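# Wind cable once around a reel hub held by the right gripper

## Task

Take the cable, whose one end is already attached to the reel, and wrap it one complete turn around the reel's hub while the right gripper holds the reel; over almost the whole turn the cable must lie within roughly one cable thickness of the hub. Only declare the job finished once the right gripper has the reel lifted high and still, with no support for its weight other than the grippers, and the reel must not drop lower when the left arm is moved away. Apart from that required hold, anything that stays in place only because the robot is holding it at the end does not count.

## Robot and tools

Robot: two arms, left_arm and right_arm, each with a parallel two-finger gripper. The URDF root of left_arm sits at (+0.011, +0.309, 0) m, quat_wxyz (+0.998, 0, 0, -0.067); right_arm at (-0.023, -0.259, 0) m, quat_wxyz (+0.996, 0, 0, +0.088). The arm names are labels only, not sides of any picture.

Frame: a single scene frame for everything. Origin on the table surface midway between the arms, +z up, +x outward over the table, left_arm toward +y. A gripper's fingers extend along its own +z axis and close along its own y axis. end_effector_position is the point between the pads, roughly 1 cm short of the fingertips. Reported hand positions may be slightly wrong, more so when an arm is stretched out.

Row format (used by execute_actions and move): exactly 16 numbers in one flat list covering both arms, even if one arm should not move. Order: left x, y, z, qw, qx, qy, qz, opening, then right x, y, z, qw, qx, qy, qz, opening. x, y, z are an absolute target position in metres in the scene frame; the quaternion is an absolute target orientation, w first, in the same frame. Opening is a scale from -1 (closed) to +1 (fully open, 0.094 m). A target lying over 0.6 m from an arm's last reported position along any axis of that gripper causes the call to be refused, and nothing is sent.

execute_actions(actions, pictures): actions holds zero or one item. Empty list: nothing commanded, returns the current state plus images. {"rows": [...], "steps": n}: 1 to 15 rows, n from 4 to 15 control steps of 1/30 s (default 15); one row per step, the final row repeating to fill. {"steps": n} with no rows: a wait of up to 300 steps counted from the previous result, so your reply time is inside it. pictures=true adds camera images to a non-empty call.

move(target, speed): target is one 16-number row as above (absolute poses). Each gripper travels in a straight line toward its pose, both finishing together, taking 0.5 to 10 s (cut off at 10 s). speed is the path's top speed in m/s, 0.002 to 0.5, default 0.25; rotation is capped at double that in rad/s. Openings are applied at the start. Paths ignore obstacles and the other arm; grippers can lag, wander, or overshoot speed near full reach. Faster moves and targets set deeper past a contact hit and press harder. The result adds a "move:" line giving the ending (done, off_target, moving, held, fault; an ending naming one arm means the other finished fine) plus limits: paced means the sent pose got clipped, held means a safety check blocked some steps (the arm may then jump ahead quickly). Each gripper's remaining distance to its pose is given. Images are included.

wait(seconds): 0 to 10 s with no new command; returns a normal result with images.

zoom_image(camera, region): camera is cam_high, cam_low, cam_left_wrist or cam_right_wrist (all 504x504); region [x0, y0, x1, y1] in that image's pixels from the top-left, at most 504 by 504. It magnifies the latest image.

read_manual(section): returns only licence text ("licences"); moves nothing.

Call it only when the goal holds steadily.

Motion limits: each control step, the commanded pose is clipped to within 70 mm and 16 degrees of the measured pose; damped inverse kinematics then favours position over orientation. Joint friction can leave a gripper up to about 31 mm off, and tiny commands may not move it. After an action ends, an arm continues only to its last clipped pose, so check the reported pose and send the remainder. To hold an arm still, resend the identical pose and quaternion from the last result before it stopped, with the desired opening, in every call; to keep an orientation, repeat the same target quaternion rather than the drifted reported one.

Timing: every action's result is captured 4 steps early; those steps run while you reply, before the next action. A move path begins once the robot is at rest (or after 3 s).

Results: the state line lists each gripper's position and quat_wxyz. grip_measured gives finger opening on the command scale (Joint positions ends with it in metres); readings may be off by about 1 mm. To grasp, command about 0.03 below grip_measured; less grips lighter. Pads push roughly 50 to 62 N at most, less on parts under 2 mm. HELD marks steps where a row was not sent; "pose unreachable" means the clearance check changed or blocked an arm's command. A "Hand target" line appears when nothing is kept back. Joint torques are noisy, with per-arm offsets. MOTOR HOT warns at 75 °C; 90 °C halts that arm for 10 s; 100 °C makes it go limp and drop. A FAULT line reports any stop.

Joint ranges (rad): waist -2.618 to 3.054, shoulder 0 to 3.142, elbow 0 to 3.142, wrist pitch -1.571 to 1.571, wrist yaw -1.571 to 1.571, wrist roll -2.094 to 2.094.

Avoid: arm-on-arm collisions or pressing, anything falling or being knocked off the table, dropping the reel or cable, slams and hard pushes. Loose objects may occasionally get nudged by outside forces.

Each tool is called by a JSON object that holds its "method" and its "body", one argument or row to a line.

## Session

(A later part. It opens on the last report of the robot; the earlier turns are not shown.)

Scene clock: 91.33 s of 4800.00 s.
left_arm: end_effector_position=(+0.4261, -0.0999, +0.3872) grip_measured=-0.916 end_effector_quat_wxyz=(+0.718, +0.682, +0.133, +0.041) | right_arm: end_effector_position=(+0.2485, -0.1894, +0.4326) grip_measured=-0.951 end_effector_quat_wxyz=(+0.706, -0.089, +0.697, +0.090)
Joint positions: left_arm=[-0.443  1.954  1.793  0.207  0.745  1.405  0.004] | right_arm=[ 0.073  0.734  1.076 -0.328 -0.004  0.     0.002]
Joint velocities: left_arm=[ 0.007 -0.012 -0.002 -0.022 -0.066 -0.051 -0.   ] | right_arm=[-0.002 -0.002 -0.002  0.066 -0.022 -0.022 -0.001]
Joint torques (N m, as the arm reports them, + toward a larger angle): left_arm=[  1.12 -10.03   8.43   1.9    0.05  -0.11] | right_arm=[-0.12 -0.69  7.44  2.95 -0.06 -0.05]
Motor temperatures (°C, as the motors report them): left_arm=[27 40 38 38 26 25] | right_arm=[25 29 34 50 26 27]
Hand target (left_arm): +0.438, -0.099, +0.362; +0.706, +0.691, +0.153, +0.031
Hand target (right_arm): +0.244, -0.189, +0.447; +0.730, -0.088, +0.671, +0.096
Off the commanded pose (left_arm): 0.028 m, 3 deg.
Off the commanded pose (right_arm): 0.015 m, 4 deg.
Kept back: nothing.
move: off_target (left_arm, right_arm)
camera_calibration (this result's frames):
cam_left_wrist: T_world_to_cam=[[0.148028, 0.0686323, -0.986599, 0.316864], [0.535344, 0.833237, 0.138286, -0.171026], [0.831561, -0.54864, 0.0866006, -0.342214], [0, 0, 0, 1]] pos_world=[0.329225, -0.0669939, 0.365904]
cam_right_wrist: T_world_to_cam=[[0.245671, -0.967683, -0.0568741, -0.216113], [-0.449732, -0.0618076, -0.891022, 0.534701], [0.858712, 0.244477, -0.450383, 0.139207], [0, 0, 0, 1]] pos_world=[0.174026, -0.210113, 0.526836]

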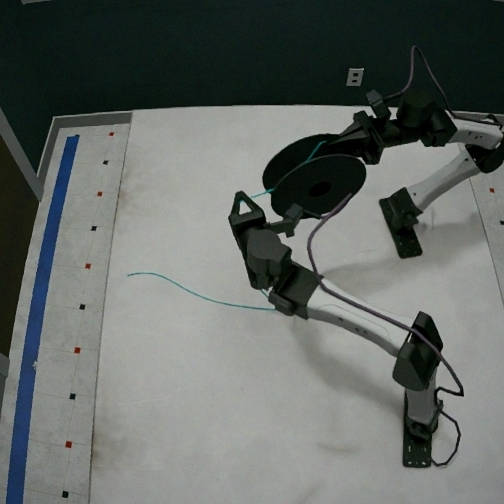

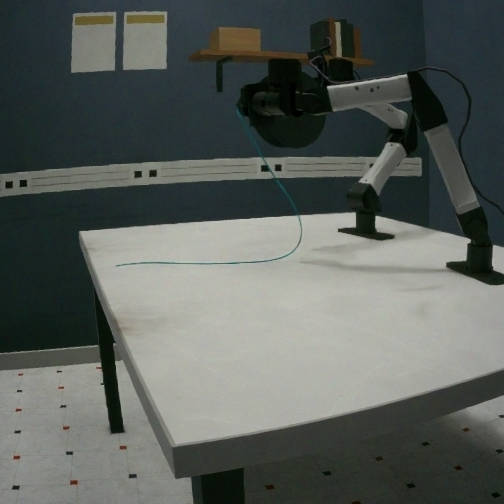

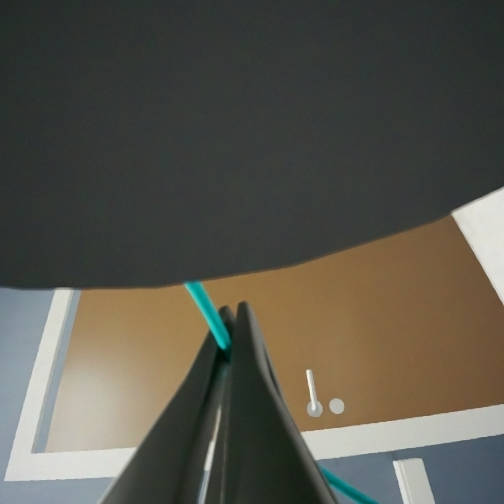

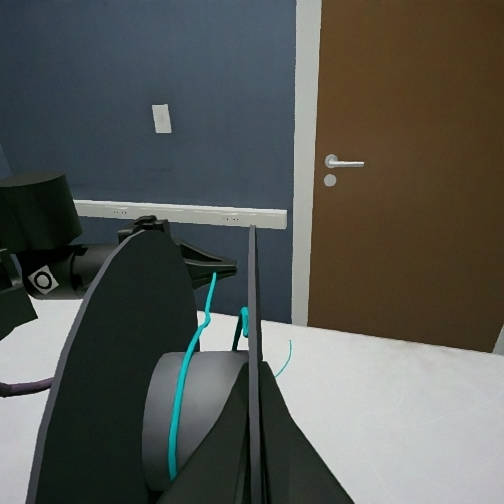

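{"method": "move", "body": {
  "target": [0.405,-0.104,0.232,0.6645,0.5793,0.4056,-0.2419,-0.915,0.245,-0.1885,0.447,0.7310,-0.0882,0.6698,0.0962,-0.985],
  "speed": 0.12
}}

Scene clock: 95.67 s of 4800.00 s.
left_arm: end_effector_position=(+0.4071, -0.1003, +0.2557) grip_measured=-0.916 end_effector_quat_wxyz=(+0.680, +0.576, +0.388, -0.233) | right_arm: end_effector_position=(+0.2485, -0.1891, +0.4326) grip_measured=-0.951 end_effector_quat_wxyz=(+0.706, -0.089, +0.696, +0.090)
Joint positions: left_arm=[-0.473  1.982  1.295  0.731  0.701  0.62   0.004] | right_arm=[ 0.073  0.734  1.076 -0.328 -0.005  0.     0.002]
Joint velocities: left_arm=[-0.012 -0.002  0.002 -0.022 -0.066  0.066  0.001] | right_arm=[-0.012 -0.007  0.007 -0.037 -0.051 -0.022  0.   ]
Joint torques (N m, as the arm reports them, + toward a larger angle): left_arm=[-0.54 -9.86  7.73  1.96 -0.01 -0.1 ] | right_arm=[-0.07 -0.71  7.32  2.94 -0.1  -0.02]
Motor temperatures (°C, as the motors report them): left_arm=[27 41 38 38 26 25] | right_arm=[25 29 34 51 26 27]
Hand target (left_arm): +0.406, -0.104, +0.232; +0.665, +0.579, +0.406, -0.241
Hand target (right_arm): +0.244, -0.189, +0.447; +0.730, -0.088, +0.671, +0.096
Off the commanded pose (left_arm): 0.024 m, 3 deg.
Off the commanded pose (right_arm): 0.015 m, 4 deg.
Kept back: nothing.
move: off_target (left_arm, right_arm)
camera_calibration (this result's frames):
cam_left_wrist: T_world_to_cam=[[-0.573808, -0.118267, -0.810406, 0.419995], [0.431993, 0.796962, -0.422178, 0.0393647], [0.695792, -0.592338, -0.406213, -0.138411], [0, 0, 0, 1]] pos_world=[0.320297, -0.0636871, 0.300761]
cam_right_wrist: T_world_to_cam=[[0.247148, -0.967308, -0.0568528, -0.216156], [-0.449633, -0.0625121, -0.891023, 0.53453], [0.858341, 0.245777, -0.450383, 0.13954], [0, 0, 0, 1]] pos_world=[0.173992, -0.209971, 0.526836]

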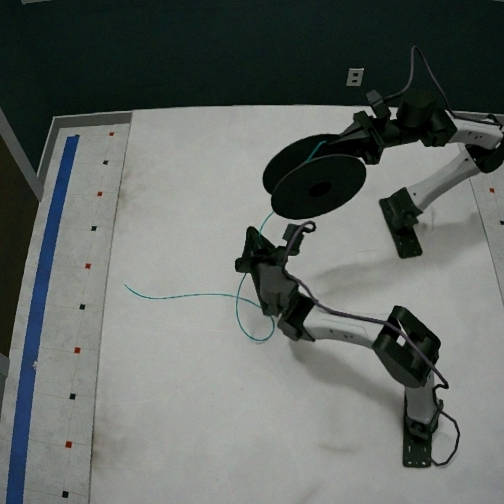

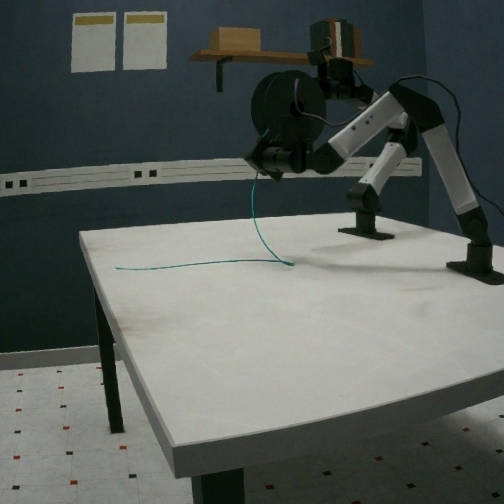

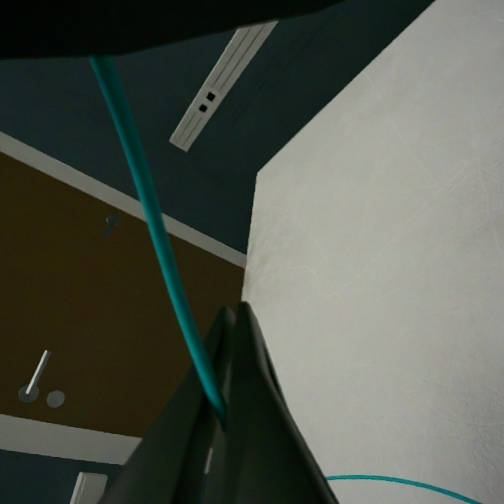

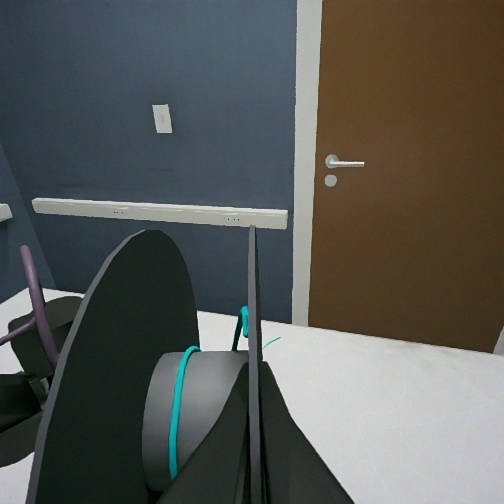

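{"method": "execute_actions", "body": {
  "actions": []
}}

Scene clock: 96.53 s of 4800.00 s.
left_arm: end_effector_position=(+0.4071, -0.1003, +0.2561) grip_measured=-0.916 end_effector_quat_wxyz=(+0.681, +0.576, +0.388, -0.233) | right_arm: end_effector_position=(+0.2485, -0.1891, +0.4326) grip_measured=-0.951 end_effector_quat_wxyz=(+0.706, -0.089, +0.696, +0.090)
Joint positions: left_arm=[-0.473  1.982  1.295  0.733  0.701  0.617  0.004] | right_arm=[ 0.073  0.734  1.076 -0.328 -0.005  0.     0.002]
Joint velocities: left_arm=[-0.002  0.007 -0.012 -0.007 -0.022  0.007 -0.001] | right_arm=[-0.007 -0.007 -0.007 -0.007  0.051  0.066  0.001]
Joint torques (N m, as the arm reports them, + toward a larger angle): left_arm=[-0.56 -9.88  7.73  1.97 -0.02 -0.1 ] | right_arm=[-0.01 -0.76  7.49  2.99 -0.08 -0.07]
Motor temperatures (°C, as the motors report them): left_arm=[27 42 38 38 26 25] | right_arm=[25 29 34 51 26 27]
Hand target (left_arm): +0.406, -0.104, +0.232; +0.665, +0.579, +0.406, -0.242
Hand target (right_arm): +0.244, -0.189, +0.447; +0.730, -0.088, +0.671, +0.096
Off the commanded pose (left_arm): 0.024 m, 3 deg.
Off the commanded pose (right_arm): 0.015 m, 4 deg.
Kept back: nothing.
Steps of this call (steps 1 to 26: nothing new was sent). Readings (end_effector_position):
1: left_arm (+0.4071, -0.1003, +0.2558) | right_arm (+0.2485, -0.1891, +0.4326)
2: left_arm (+0.4071, -0.1003, +0.2558) | right_arm (+0.2485, -0.1891, +0.4326)
4: left_arm (+0.4071, -0.1003, +0.2559) | right_arm (+0.2485, -0.1891, +0.4326)
8: left_arm (+0.4071, -0.1003, +0.2560) | right_arm (+0.2485, -0.1891, +0.4326)
26: the state above
camera_calibration (this result's frames):
cam_left_wrist: T_world_to_cam=[[-0.574337, -0.119584, -0.809838, 0.420242], [0.431785, 0.796216, -0.423795, 0.039952], [0.695485, -0.593076, -0.405661, -0.138326], [0, 0, 0, 1]] pos_world=[0.320314, -0.0635943, 0.301146]
cam_right_wrist: T_world_to_cam=[[0.247169, -0.967303, -0.0568525, -0.216155], [-0.449303, -0.0624283, -0.891196, 0.534621], [0.858507, 0.24582, -0.450043, 0.139403], [0, 0, 0, 1]] pos_world=[0.173956, -0.20998, 0.5269]

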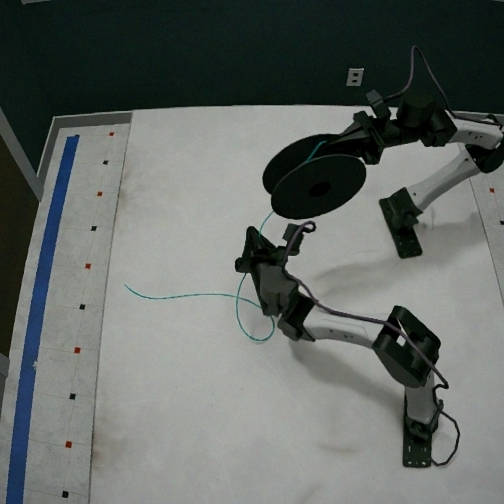

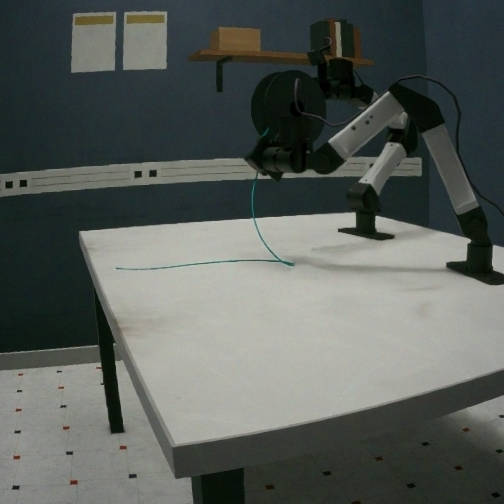

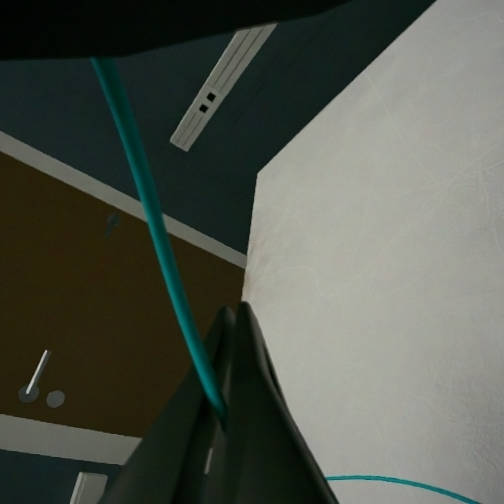

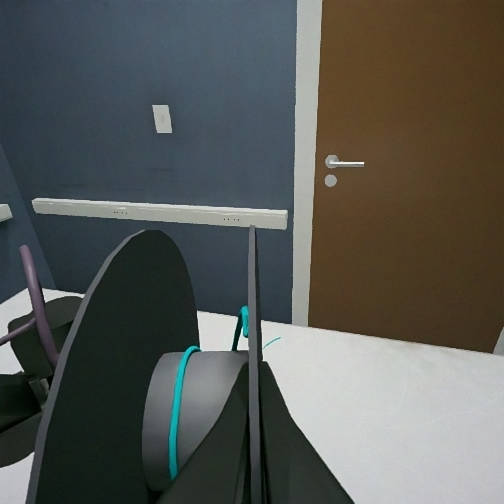

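{"method": "move", "body": {
  "target": [0.325,-0.122,0.170, 0.6124,0.5000,0.5000,-0.3536, -0.915, 0.245,-0.1885,0.447, 0.7310,-0.0882,0.6698,0.0962, -0.985],
  "speed": 0.08
}}

Scene clock: 99.77 s of 4800.00 s.
left_arm: end_effector_position=(+0.3293, -0.1220, +0.1893) grip_measured=-0.916 end_effector_quat_wxyz=(+0.628, +0.498, +0.484, -0.351) | right_arm: end_effector_position=(+0.2485, -0.1891, +0.4326) grip_measured=-0.951 end_effector_quat_wxyz=(+0.706, -0.089, +0.696, +0.090)
Joint positions: left_arm=[-0.636  1.982  0.973  1.051  0.54   0.268  0.004] | right_arm=[ 0.073  0.734  1.076 -0.328 -0.005  0.     0.002]
Joint velocities: left_arm=[-0.017 -0.002 -0.007 -0.007  0.007 -0.022 -0.   ] | right_arm=[ 0.007 -0.032  0.007 -0.022 -0.037  0.051  0.002]
Joint torques (N m, as the arm reports them, + toward a larger angle): left_arm=[-0.45 -9.3   6.42  2.03  0.   -0.09] | right_arm=[ 0.03 -0.68  7.47  2.96 -0.08 -0.03]
Motor temperatures (°C, as the motors report them): left_arm=[27 43 38 38 26 25] | right_arm=[25 29 34 52 26 27]
Hand target (left_arm): +0.326, -0.122, +0.170; +0.612, +0.499, +0.500, -0.354
Hand target (right_arm): +0.244, -0.189, +0.447; +0.730, -0.088, +0.671, +0.096
Off the commanded pose (left_arm): 0.020 m, 3 deg.
Off the commanded pose (right_arm): 0.015 m, 4 deg.
Kept back: nothing.
move: off_target (left_arm, right_arm)
camera_calibration (this result's frames):
cam_left_wrist: T_world_to_cam=[[-0.814688, -0.173408, -0.553365, 0.342905], [0.26147, 0.741895, -0.617435, 0.148634], [0.517607, -0.647705, -0.559072, -0.0432344], [0, 0, 0, 1]] pos_world=[0.262876, -0.0788111, 0.257352]
cam_right_wrist: T_world_to_cam=[[0.247169, -0.967303, -0.0568525, -0.216155], [-0.449303, -0.0624283, -0.891196, 0.534621], [0.858507, 0.24582, -0.450043, 0.139403], [0, 0, 0, 1]] pos_world=[0.173956, -0.20998, 0.5269]

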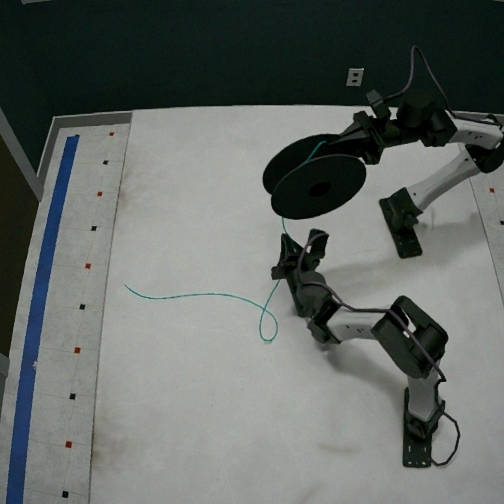

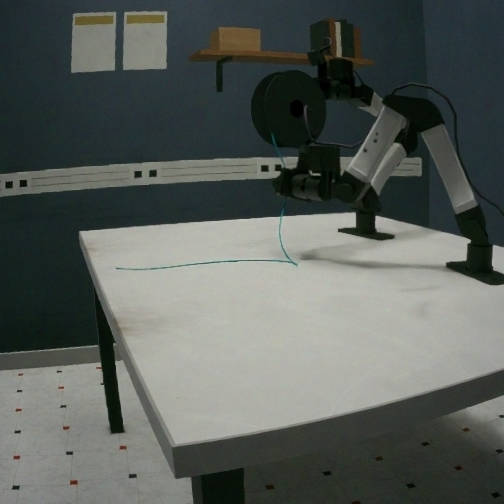

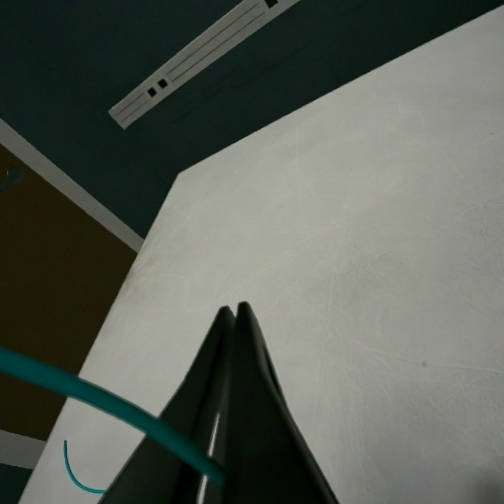

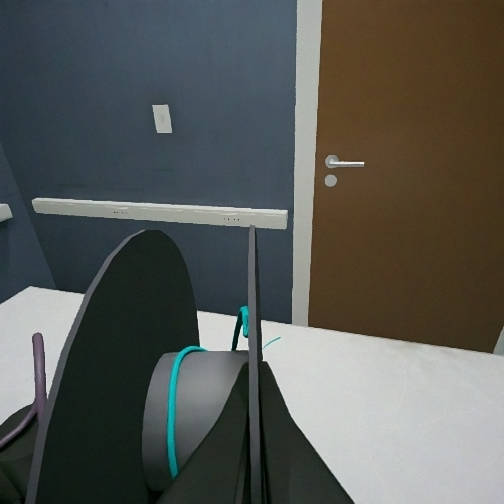

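{"method": "execute_actions", "body": {
  "actions": [
    {"rows": [[0.326,-0.122,0.170, 0.6124,0.5000,0.5000,-0.3536, -1.0, 0.245,-0.1885,0.447, 0.7310,-0.0882,0.6698,0.0962, -0.985]], "steps": 15}
  ]
}}

{"method": "move", "body": {
  "target": [0.328,-0.1215,0.155, 0.6124,0.5000,0.5000,-0.3536, -1.0, 0.245,-0.1885,0.447, 0.7310,-0.0882,0.6698,0.0962, -0.985],
  "speed": 0.03
}}

Scene clock: 100.63 s of 4800.00 s.
left_arm: end_effector_position=(+0.3294, -0.1220, +0.1896) grip_measured=-0.994 end_effector_quat_wxyz=(+0.628, +0.497, +0.484, -0.352) | right_arm: end_effector_position=(+0.2485, -0.1891, +0.4326) grip_measured=-0.951 end_effector_quat_wxyz=(+0.706, -0.089, +0.696, +0.090)
Joint positions: left_arm=[-0.636  1.982  0.973  1.053  0.539  0.266  0.   ] | right_arm=[ 0.073  0.734  1.076 -0.328 -0.005  0.     0.002]
Joint velocities: left_arm=[-0.012  0.007 -0.007 -0.007  0.066  0.095 -0.   ] | right_arm=[ 0.007 -0.012  0.007  0.051 -0.007  0.037  0.001]
Joint torques (N m, as the arm reports them, + toward a larger angle): left_arm=[-0.38 -9.38  6.48  2.01  0.   -0.05] | right_arm=[ 0.12 -0.69  7.49  3.01 -0.11  0.  ]
Motor temperatures (°C, as the motors report them): left_arm=[27 43 37 38 26 25] | right_arm=[25 29 34 52 26 27]
Steps of this call (steps 1 to 15: nothing new was sent; steps 16 to 26: the first 11 steps of this action). Readings (end_effector_position):
16: left_arm (+0.3294, -0.1220, +0.1896) | right_arm (+0.2485, -0.1891, +0.4326)
17: left_arm (+0.3294, -0.1220, +0.1896) | right_arm (+0.2485, -0.1891, +0.4326)
19: left_arm (+0.3294, -0.1220, +0.1896) | right_arm (+0.2485, -0.1891, +0.4326)
23: left_arm (+0.3294, -0.1220, +0.1896) | right_arm (+0.2485, -0.1891, +0.4326)
26: the state above

Scene clock: 102.33 s of 4800.00 s.
left_arm: end_effector_position=(+0.3311, -0.1235, +0.1807) grip_measured=-0.994 end_effector_quat_wxyz=(+0.632, +0.496, +0.481, -0.352) | right_arm: end_effector_position=(+0.2485, -0.1891, +0.4315) grip_measured=-0.951 end_effector_quat_wxyz=(+0.705, -0.089, +0.698, +0.090)
Joint positions: left_arm=[-0.636  2.021  0.973  1.102  0.539  0.266  0.   ] | right_arm=[ 0.073  0.734  1.076 -0.332 -0.005  0.     0.002]
Joint velocities: left_arm=[ 0.007  0.007  0.002  0.051 -0.11  -0.051 -0.001] | right_arm=[-0.007 -0.007  0.017  0.022 -0.022  0.037  0.   ]
Joint torques (N m, as the arm reports them, + toward a larger angle): left_arm=[-0.02 -8.99  5.57  2.02  0.04 -0.05] | right_arm=[-0.06 -0.73  7.42  3.04  0.   -0.11]
Motor temperatures (°C, as the motors report them): left_arm=[27 43 37 38 26 25] | right_arm=[25 29 34 52 26 27]
Hand target (left_arm): +0.328, -0.121, +0.156; +0.612, +0.500, +0.500, -0.353
Hand target (right_arm): +0.244, -0.189, +0.447; +0.730, -0.088, +0.671, +0.096
Off your previous action's commanded pose (left_arm): 0.020 m, 3 deg at its last step (step 4 of this call).
Off your previous action's commanded pose (right_arm): 0.015 m, 4 deg at its last step (step 4 of this call).
Off the commanded pose (left_arm): 0.026 m, 3 deg.
Off the commanded pose (right_arm): 0.016 m, 4 deg.
Kept back: nothing.
move: off_target (left_arm, right_arm)
camera_calibration (this result's frames):
cam_left_wrist: T_world_to_cam=[[-0.810678, -0.17878, -0.557529, 0.338068], [0.265289, 0.73672, -0.621985, 0.14293], [0.521941, -0.652136, -0.549815, -0.05358], [0, 0, 0, 1]] pos_world=[0.264112, -0.0798011, 0.247924]
cam_right_wrist: T_world_to_cam=[[0.247286, -0.967273, -0.0568522, -0.216177], [-0.453227, -0.0636097, -0.889123, 0.533478], [0.856408, 0.245634, -0.454124, 0.14113], [0, 0, 0, 1]] pos_world=[0.174379, -0.209835, 0.526128]

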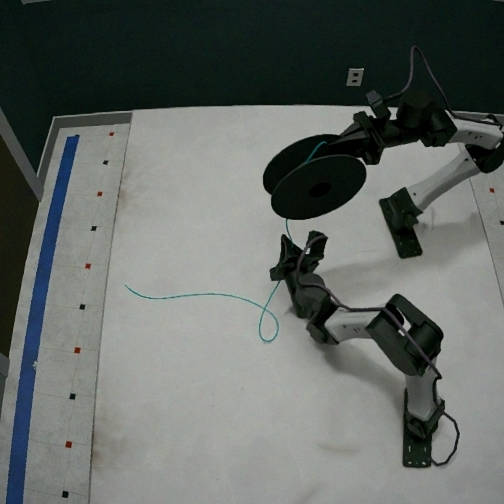

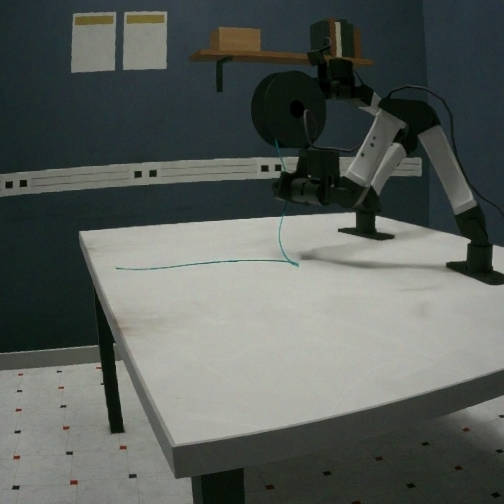

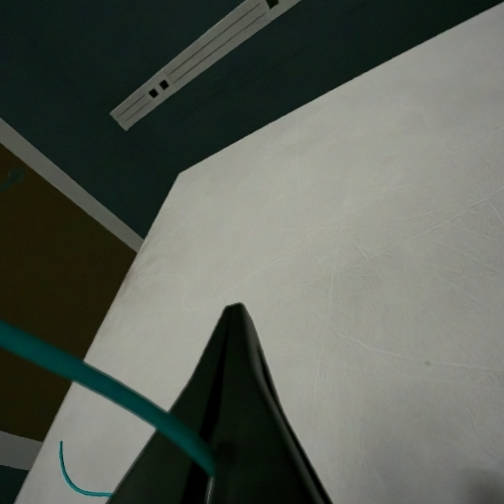

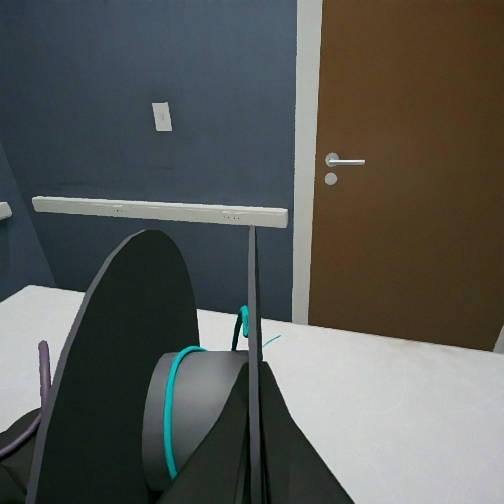

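{"method": "zoom_image", "body": {
  "camera": "cam_left_wrist",
  "region": [100,280,400,504]
}}

{"method": "zoom_image", "body": {
  "camera": "cam_low",
  "region": [230,60,390,240]
}}

Region (100, 280, 400, 504) of cam_left_wrist's 504x504 image, scaled by 1.680, with more detail than that image has; it fills the top 376 rows of this view, and the rest is white.

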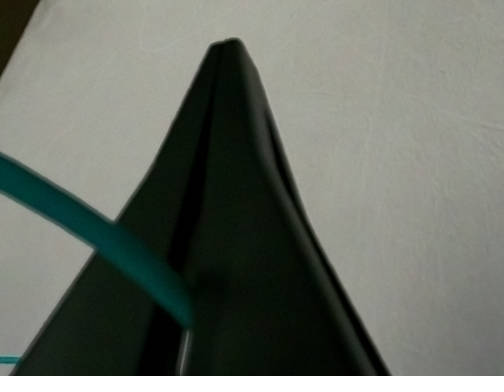

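Region (230, 60, 390, 240) of cam_low's 504x504 image, scaled by 2.800, with more detail than that image has.

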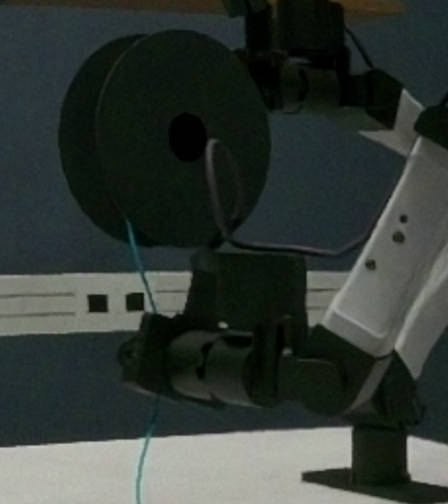

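{"method": "move", "body": {
  "target": [0.320,-0.094,0.160, 0.6124,0.5000,0.5000,-0.3536, -0.88, 0.245,-0.1885,0.447, 0.7310,-0.0882,0.6698,0.0962, -0.985],
  "speed": 0.05
}}

Scene clock: 104.87 s of 4800.00 s.
left_arm: end_effector_position=(+0.3217, -0.0999, +0.1617) grip_measured=-0.881 end_effector_quat_wxyz=(+0.616, +0.500, +0.497, -0.352) | right_arm: end_effector_position=(+0.2485, -0.1891, +0.4321) grip_measured=-0.951 end_effector_quat_wxyz=(+0.706, -0.089, +0.697, +0.090)
Joint positions: left_arm=[-0.607  1.984  0.859  1.132  0.568  0.266  0.006] | right_arm=[ 0.073  0.734  1.076 -0.33  -0.005  0.     0.002]
Joint velocities: left_arm=[-0.017 -0.012 -0.022  0.051 -0.095 -0.081  0.   ] | right_arm=[-0.002 -0.012 -0.022 -0.066 -0.051  0.022  0.   ]
Joint torques (N m, as the arm reports them, + toward a larger angle): left_arm=[  0.79 -11.18   5.78   2.03   0.16  -0.03] | right_arm=[ 0.03 -0.74  7.41  2.97 -0.03 -0.12]
Motor temperatures (°C, as the motors report them): left_arm=[27 43 37 38 26 25] | right_arm=[25 29 34 52 26 27]
Hand target (left_arm): +0.320, -0.094, +0.160; +0.613, +0.500, +0.500, -0.353
Hand target (right_arm): +0.244, -0.189, +0.447; +0.730, -0.088, +0.671, +0.096
Off the commanded pose (left_arm): 0.006 m, 1 deg.
Off the commanded pose (right_arm): 0.015 m, 4 deg.
Kept back: nothing.
move: off_target (right_arm)
camera_calibration (this result's frames):
cam_left_wrist: T_world_to_cam=[[-0.828879, -0.161, -0.535759, 0.328159], [0.244837, 0.756699, -0.606186, 0.122193], [0.503005, -0.633629, -0.587793, -0.0296567], [0, 0, 0, 1]] pos_world=[0.257004, -0.0584207, 0.232454]
cam_right_wrist: T_world_to_cam=[[0.247412, -0.967241, -0.0568497, -0.216172], [-0.451254, -0.0631073, -0.890162, 0.534029], [0.857413, 0.24589, -0.452085, 0.140309], [0, 0, 0, 1]] pos_world=[0.174164, -0.20989, 0.526514]

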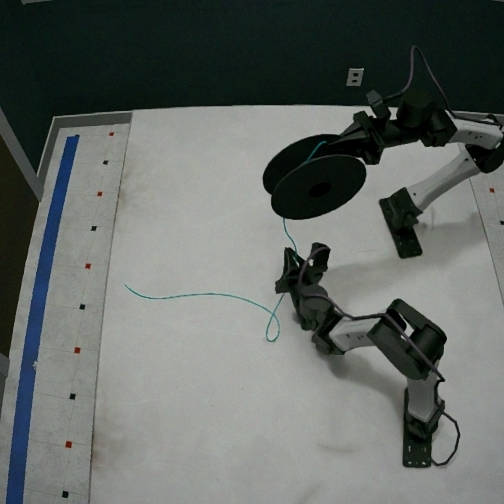

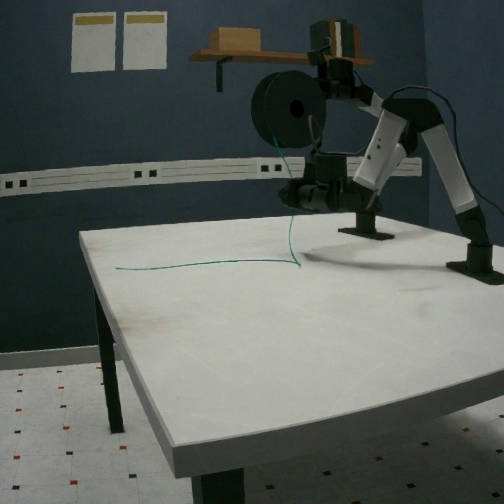

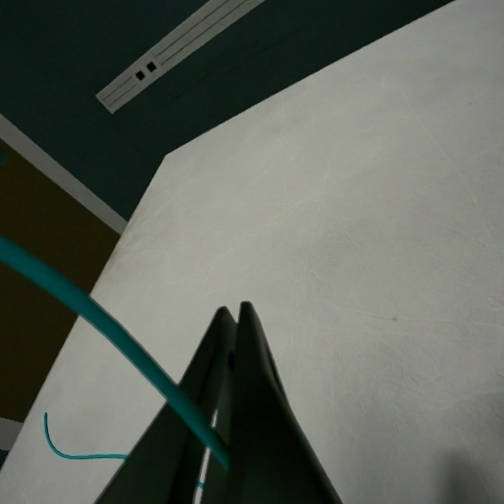

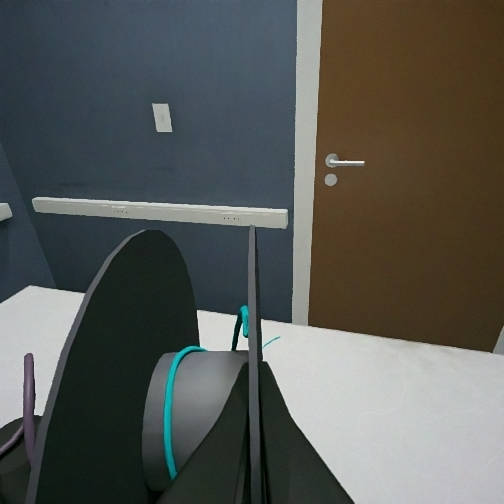

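{"method": "execute_actions", "body": {
  "actions": [
    {"rows": [[0.320,-0.094,0.160, 0.6124,0.5000,0.5000,-0.3536, -0.6, 0.245,-0.1885,0.447, 0.7310,-0.0882,0.6698,0.0962, -0.985]], "steps": 15}
  ],
  "pictures": true
}}

Scene clock: 106.00 s of 4800.00 s.
left_arm: end_effector_position=(+0.3212, -0.1000, +0.1619) grip_measured=-0.601 end_effector_quat_wxyz=(+0.616, +0.501, +0.496, -0.353) | right_arm: end_effector_position=(+0.2484, -0.1891, +0.4326) grip_measured=-0.951 end_effector_quat_wxyz=(+0.706, -0.089, +0.696, +0.090)
Joint positions: left_arm=[-0.607  1.984  0.859  1.133  0.571  0.266  0.019] | right_arm=[ 0.073  0.734  1.076 -0.328 -0.005  0.     0.002]
Joint velocities: left_arm=[-0.017 -0.012 -0.007 -0.007 -0.007  0.007 -0.001] | right_arm=[ 0.002 -0.022 -0.007 -0.022 -0.066  0.007  0.   ]
Joint torques (N m, as the arm reports them, + toward a larger angle): left_arm=[  0.85 -11.27   5.77   2.04   0.16  -0.05] | right_arm=[ 0.06 -0.82  7.38  2.96 -0.11 -0.09]
Motor temperatures (°C, as the motors report them): left_arm=[27 44 37 38 26 25] | right_arm=[25 29 34 52 26 27]
Steps of this call (steps 1 to 23: nothing new was sent; steps 24 to 34: the first 11 steps of this action). Readings (end_effector_position):
24: left_arm (+0.3215, -0.1000, +0.1619) | right_arm (+0.2484, -0.1891, +0.4324)
25: left_arm (+0.3214, -0.1000, +0.1619) | right_arm (+0.2484, -0.1891, +0.4324)
27: left_arm (+0.3213, -0.1000, +0.1619) | right_arm (+0.2484, -0.1891, +0.4325)
31: left_arm (+0.3213, -0.1000, +0.1619) | right_arm (+0.2484, -0.1891, +0.4326)
34: the state above
camera_calibration (this result's frames):
cam_left_wrist: T_world_to_cam=[[-0.828846, -0.159193, -0.53635, 0.32817], [0.247377, 0.755583, -0.606546, 0.121672], [0.501815, -0.635415, -0.586882, -0.0293052], [0, 0, 0, 1]] pos_world=[0.25661, -0.0583118, 0.232615]
cam_right_wrist: T_world_to_cam=[[0.247517, -0.967214, -0.0568475, -0.216167], [-0.449607, -0.0626882, -0.891024, 0.534487], [0.858247, 0.246102, -0.450383, 0.139623], [0, 0, 0, 1]] pos_world=[0.173983, -0.209935, 0.526836]

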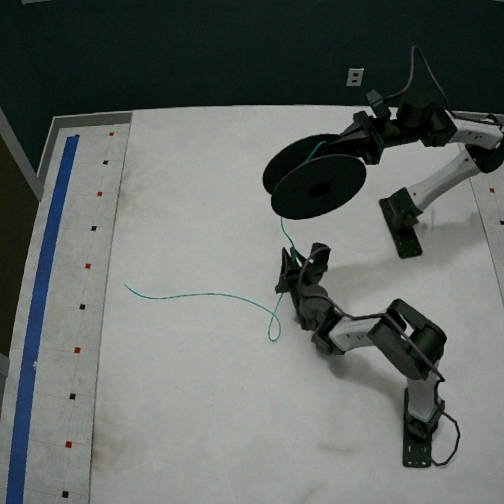

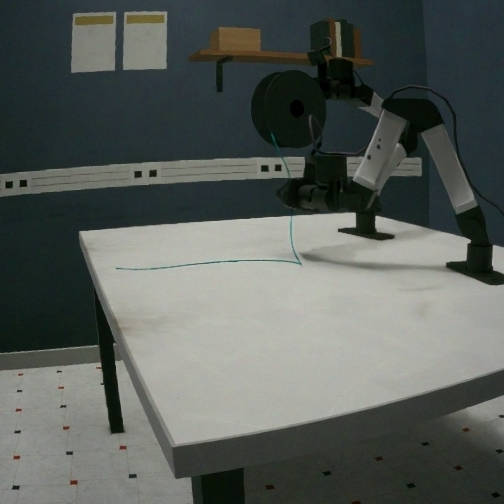

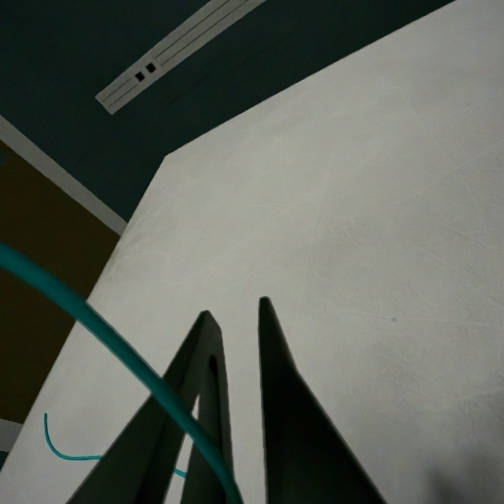

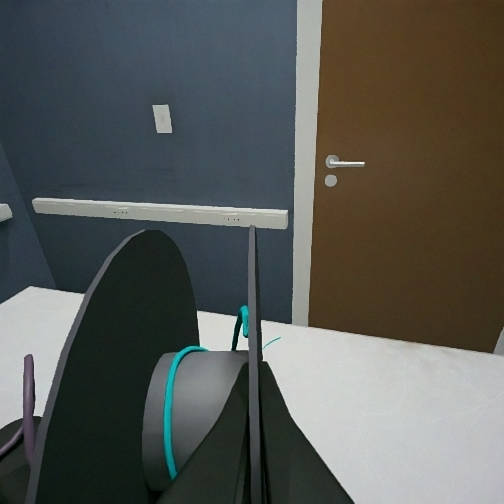

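{"method": "move", "body": {
  "target": [0.318,-0.050,0.160, 0.6124,0.5000,0.5000,-0.3536, -0.6, 0.245,-0.1885,0.447, 0.7310,-0.0882,0.6698,0.0962, -0.985],
  "speed": 0.06
}}

Scene clock: 108.17 s of 4800.00 s.
left_arm: end_effector_position=(+0.3209, -0.0551, +0.1615) grip_measured=-0.601 end_effector_quat_wxyz=(+0.616, +0.500, +0.498, -0.351) | right_arm: end_effector_position=(+0.2484, -0.1891, +0.4325) grip_measured=-0.951 end_effector_quat_wxyz=(+0.706, -0.089, +0.697, +0.090)
Joint positions: left_arm=[-0.509  1.904  0.73   1.18   0.663  0.266  0.019] | right_arm=[ 0.073  0.734  1.076 -0.329 -0.005  0.     0.002]
Joint velocities: left_arm=[-0.002  0.002  0.002 -0.051  0.081  0.007 -0.   ] | right_arm=[-0.007 -0.032  0.002 -0.022 -0.007 -0.037  0.   ]
Joint torques (N m, as the arm reports them, + toward a larger angle): left_arm=[  0.74 -10.25   5.43   2.01   0.17  -0.02] | right_arm=[-0.04 -0.68  7.27  3.02 -0.06 -0.04]
Motor temperatures (°C, as the motors report them): left_arm=[27 44 37 38 26 25] | right_arm=[25 29 34 53 26 27]
Hand target (left_arm): +0.318, -0.050, +0.159; +0.612, +0.501, +0.500, -0.353
Hand target (right_arm): +0.244, -0.189, +0.447; +0.730, -0.088, +0.671, +0.096
Off your previous action's commanded pose (left_arm): 0.006 m, 1 deg at its last step (step 4 of this call).
Off your previous action's commanded pose (right_arm): 0.015 m, 4 deg at its last step (step 4 of this call).
Off the commanded pose (left_arm): 0.006 m, 1 deg.
Off the commanded pose (right_arm): 0.015 m, 4 deg.
Kept back: nothing.
move: off_target (right_arm)
camera_calibration (this result's frames):
cam_left_wrist: T_world_to_cam=[[-0.828767, -0.162251, -0.535555, 0.334511], [0.24281, 0.757991, -0.605387, 0.0889884], [0.50417, -0.631763, -0.588802, -0.00110631], [0, 0, 0, 1]] pos_world=[0.256182, -0.0138766, 0.23237]
cam_right_wrist: T_world_to_cam=[[0.247496, -0.96722, -0.0568479, -0.216168], [-0.449937, -0.0627721, -0.890852, 0.534396], [0.858081, 0.24606, -0.450724, 0.13976], [0, 0, 0, 1]] pos_world=[0.174019, -0.209926, 0.526772]

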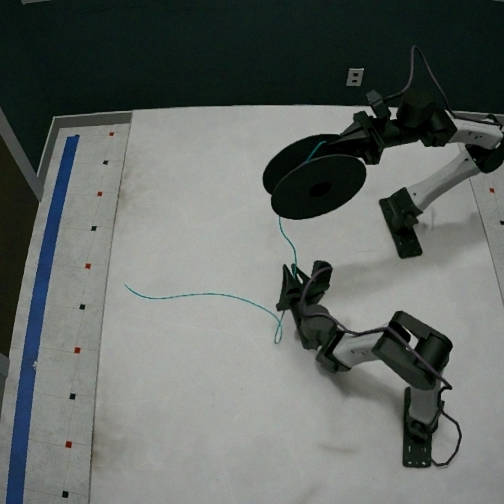

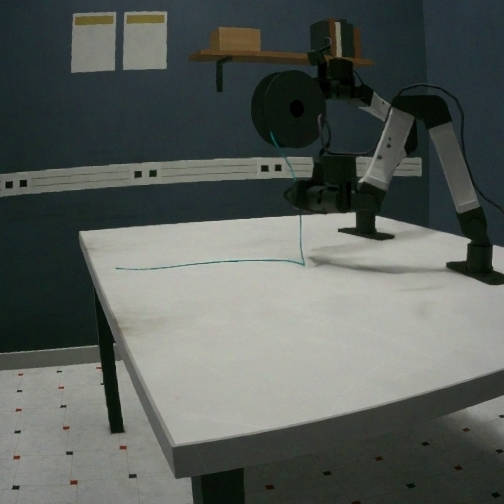

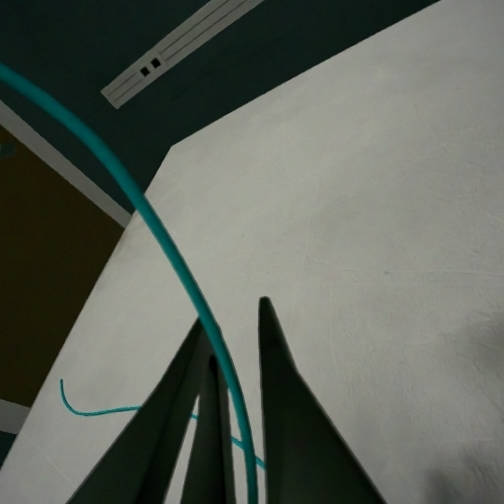

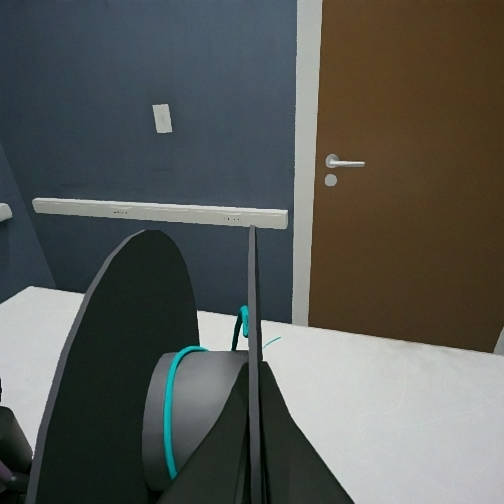

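{"method": "move", "body": {
  "target": [0.322,-0.045,0.160, 0.561,0.4305,0.561,-0.4305, -0.5, 0.245,-0.1885,0.447, 0.7310,-0.0882,0.6698,0.0962, -0.985],
  "speed": 0.08
}}

Scene clock: 110.93 s of 4800.00 s.
left_arm: end_effector_position=(+0.3238, -0.0504, +0.1616) grip_measured=-0.501 end_effector_quat_wxyz=(+0.566, +0.434, +0.556, -0.428) | right_arm: end_effector_position=(+0.2484, -0.1891, +0.4326) grip_measured=-0.951 end_effector_quat_wxyz=(+0.706, -0.089, +0.696, +0.090)
Joint positions: left_arm=[-0.49   1.904  0.73   1.181  0.686  0.012  0.023] | right_arm=[ 0.073  0.734  1.076 -0.328 -0.005  0.     0.002]
Joint velocities: left_arm=[-0.007 -0.002  0.012 -0.037 -0.022 -0.022 -0.   ] | right_arm=[ 0.002 -0.012 -0.002 -0.051 -0.022 -0.051 -0.   ]
Joint torques (N m, as the arm reports them, + toward a larger angle): left_arm=[  0.84 -10.23   5.62   2.     0.17  -0.08] | right_arm=[-0.03 -0.67  7.38  2.98 -0.07 -0.07]
Motor temperatures (°C, as the motors report them): left_arm=[27 44 36 38 26 25] | right_arm=[25 29 34 53 26 27]
Hand target (left_arm): +0.322, -0.045, +0.160; +0.561, +0.431, +0.561, -0.430
Hand target (right_arm): +0.244, -0.189, +0.447; +0.730, -0.088, +0.671, +0.096
Off the commanded pose (left_arm): 0.006 m, 1 deg.
Off the commanded pose (right_arm): 0.015 m, 4 deg.
Kept back: nothing.
move: off_target (right_arm)
camera_calibration (this result's frames):
cam_left_wrist: T_world_to_cam=[[-0.933549, -0.185211, -0.306894, 0.333572], [0.0869275, 0.713633, -0.695106, 0.147494], [0.34775, -0.675592, -0.650111, 0.0588839], [0, 0, 0, 1]] pos_world=[0.278108, -0.00369403, 0.243176]
cam_right_wrist: T_world_to_cam=[[0.247517, -0.967214, -0.0568475, -0.216167], [-0.449607, -0.0626882, -0.891024, 0.534487], [0.858247, 0.246102, -0.450383, 0.139623], [0, 0, 0, 1]] pos_world=[0.173983, -0.209935, 0.526836]

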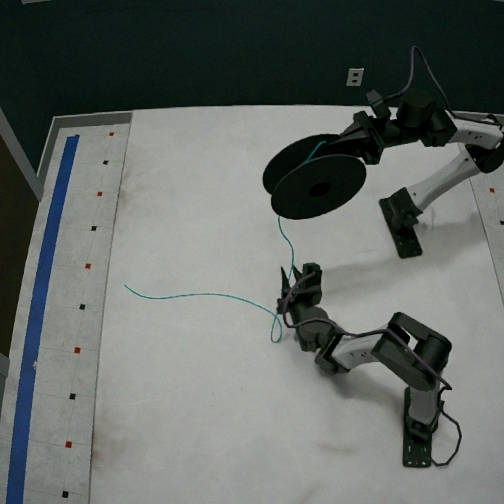

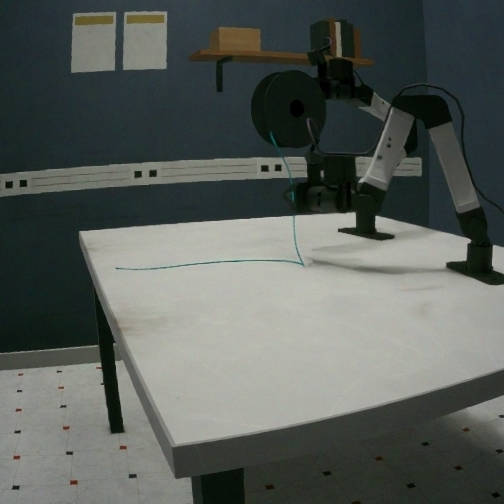

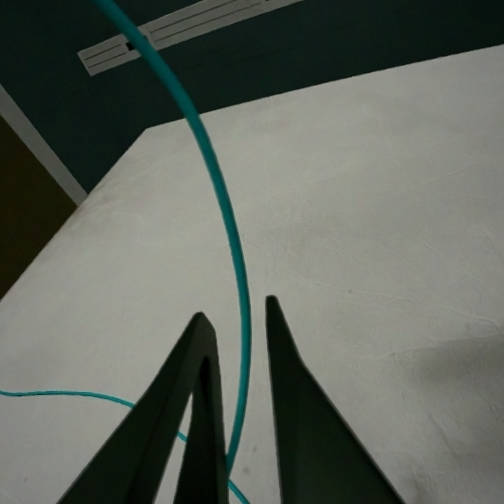

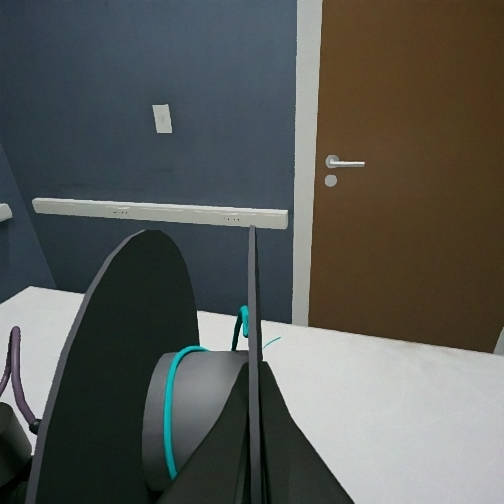

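{"method": "zoom_image", "body": {
  "camera": "cam_high",
  "region": [240,190,360,350]
}}

{"method": "zoom_image", "body": {
  "camera": "cam_low",
  "region": [240,100,360,280]
}}

Region (240, 190, 360, 350) of cam_high's 504x504 image, scaled by 3.150, with more detail than that image has; it fills the left 378 columns of this view, and the rest is white.

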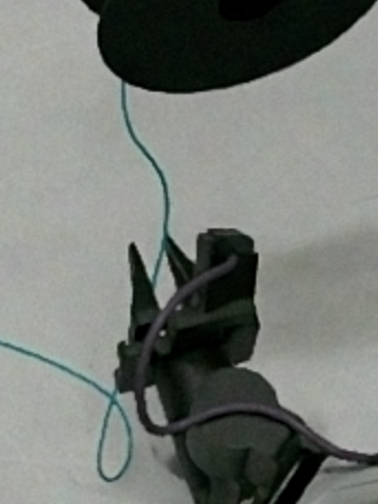

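Region (240, 100, 360, 280) of cam_low's 504x504 image, scaled by 2.800, with more detail than that image has.

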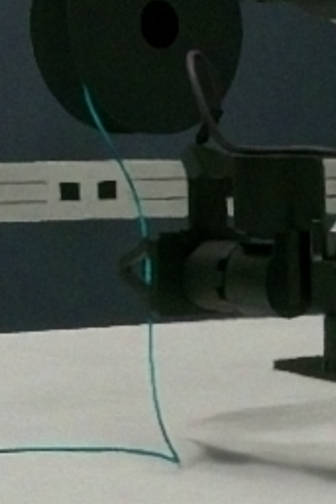

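{"method": "move", "body": {
  "target": [0.318,-0.030,0.160, 0.561,0.4305,0.561,-0.4305, -0.75, 0.245,-0.1885,0.447, 0.7310,-0.0882,0.6698,0.0962, -0.985],
  "speed": 0.06
}}

Scene clock: 112.93 s of 4800.00 s.
left_arm: end_effector_position=(+0.3207, -0.0355, +0.1619) grip_measured=-0.749 end_effector_quat_wxyz=(+0.565, +0.433, +0.556, -0.428) | right_arm: end_effector_position=(+0.2484, -0.1890, +0.4322) grip_measured=-0.951 end_effector_quat_wxyz=(+0.706, -0.089, +0.697, +0.090)
Joint positions: left_arm=[-0.459  1.873  0.682  1.198  0.717  0.009  0.012] | right_arm=[ 0.073  0.734  1.076 -0.33  -0.006  0.     0.002]
Joint velocities: left_arm=[-0.037 -0.002 -0.017 -0.037  0.037 -0.066 -0.001] | right_arm=[ 0.007 -0.002 -0.012  0.066  0.037 -0.007  0.002]
Joint torques (N m, as the arm reports them, + toward a larger angle): left_arm=[ 0.81 -9.87  5.28  1.97  0.17 -0.07] | right_arm=[-0.13 -0.58  7.45  2.98 -0.04 -0.11]
Motor temperatures (°C, as the motors report them): left_arm=[27 45 36 38 26 25] | right_arm=[25 29 34 53 26 27]
Hand target (left_arm): +0.318, -0.030, +0.160; +0.561, +0.431, +0.561, -0.430
Hand target (right_arm): +0.244, -0.189, +0.447; +0.730, -0.088, +0.671, +0.096
Off the commanded pose (left_arm): 0.006 m, 1 deg.
Off the commanded pose (right_arm): 0.015 m, 4 deg.
Kept back: nothing.
move: off_target (right_arm)
camera_calibration (this result's frames):
cam_left_wrist: T_world_to_cam=[[-0.934011, -0.186584, -0.304647, 0.333237], [0.0845933, 0.713003, -0.696039, 0.138213], [0.347084, -0.67588, -0.650169, 0.0704162], [0, 0, 0, 1]] pos_world=[0.275115, 0.0112232, 0.243504]
cam_right_wrist: T_world_to_cam=[[0.247802, -0.967142, -0.0568446, -0.216181], [-0.450899, -0.0631996, -0.890334, 0.534078], [0.857487, 0.246258, -0.451745, 0.140255], [0, 0, 0, 1]] pos_world=[0.174119, -0.209863, 0.526579]

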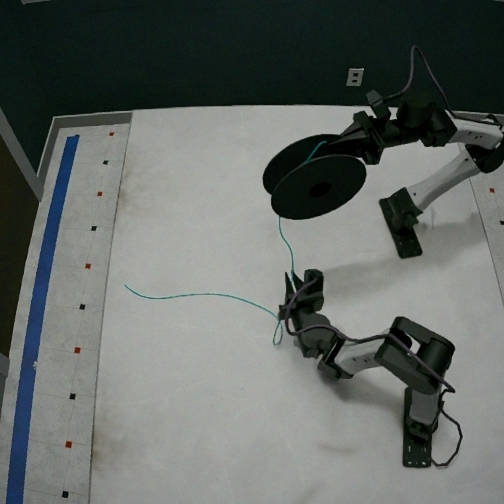

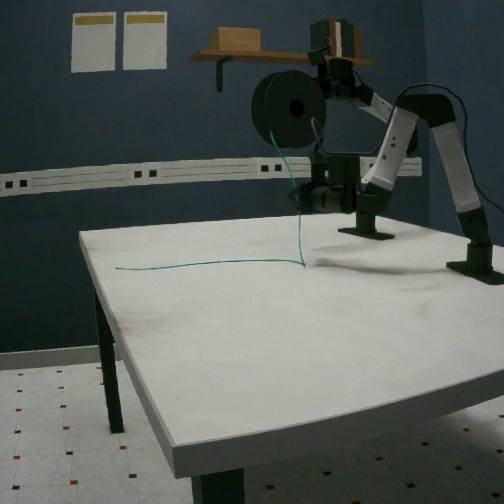

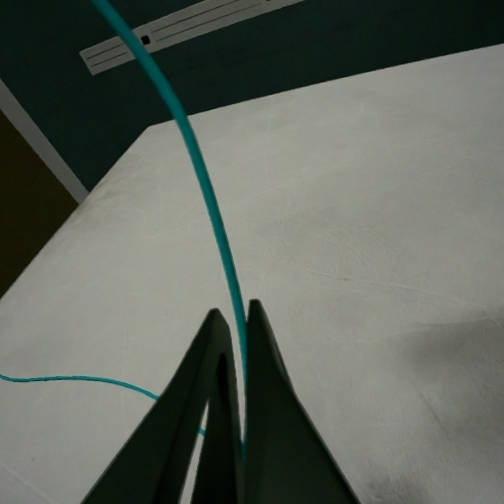

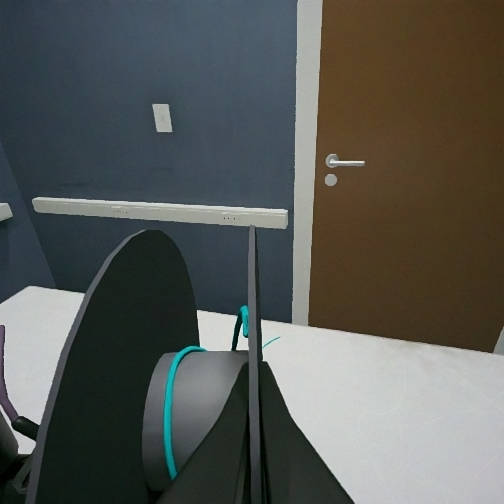

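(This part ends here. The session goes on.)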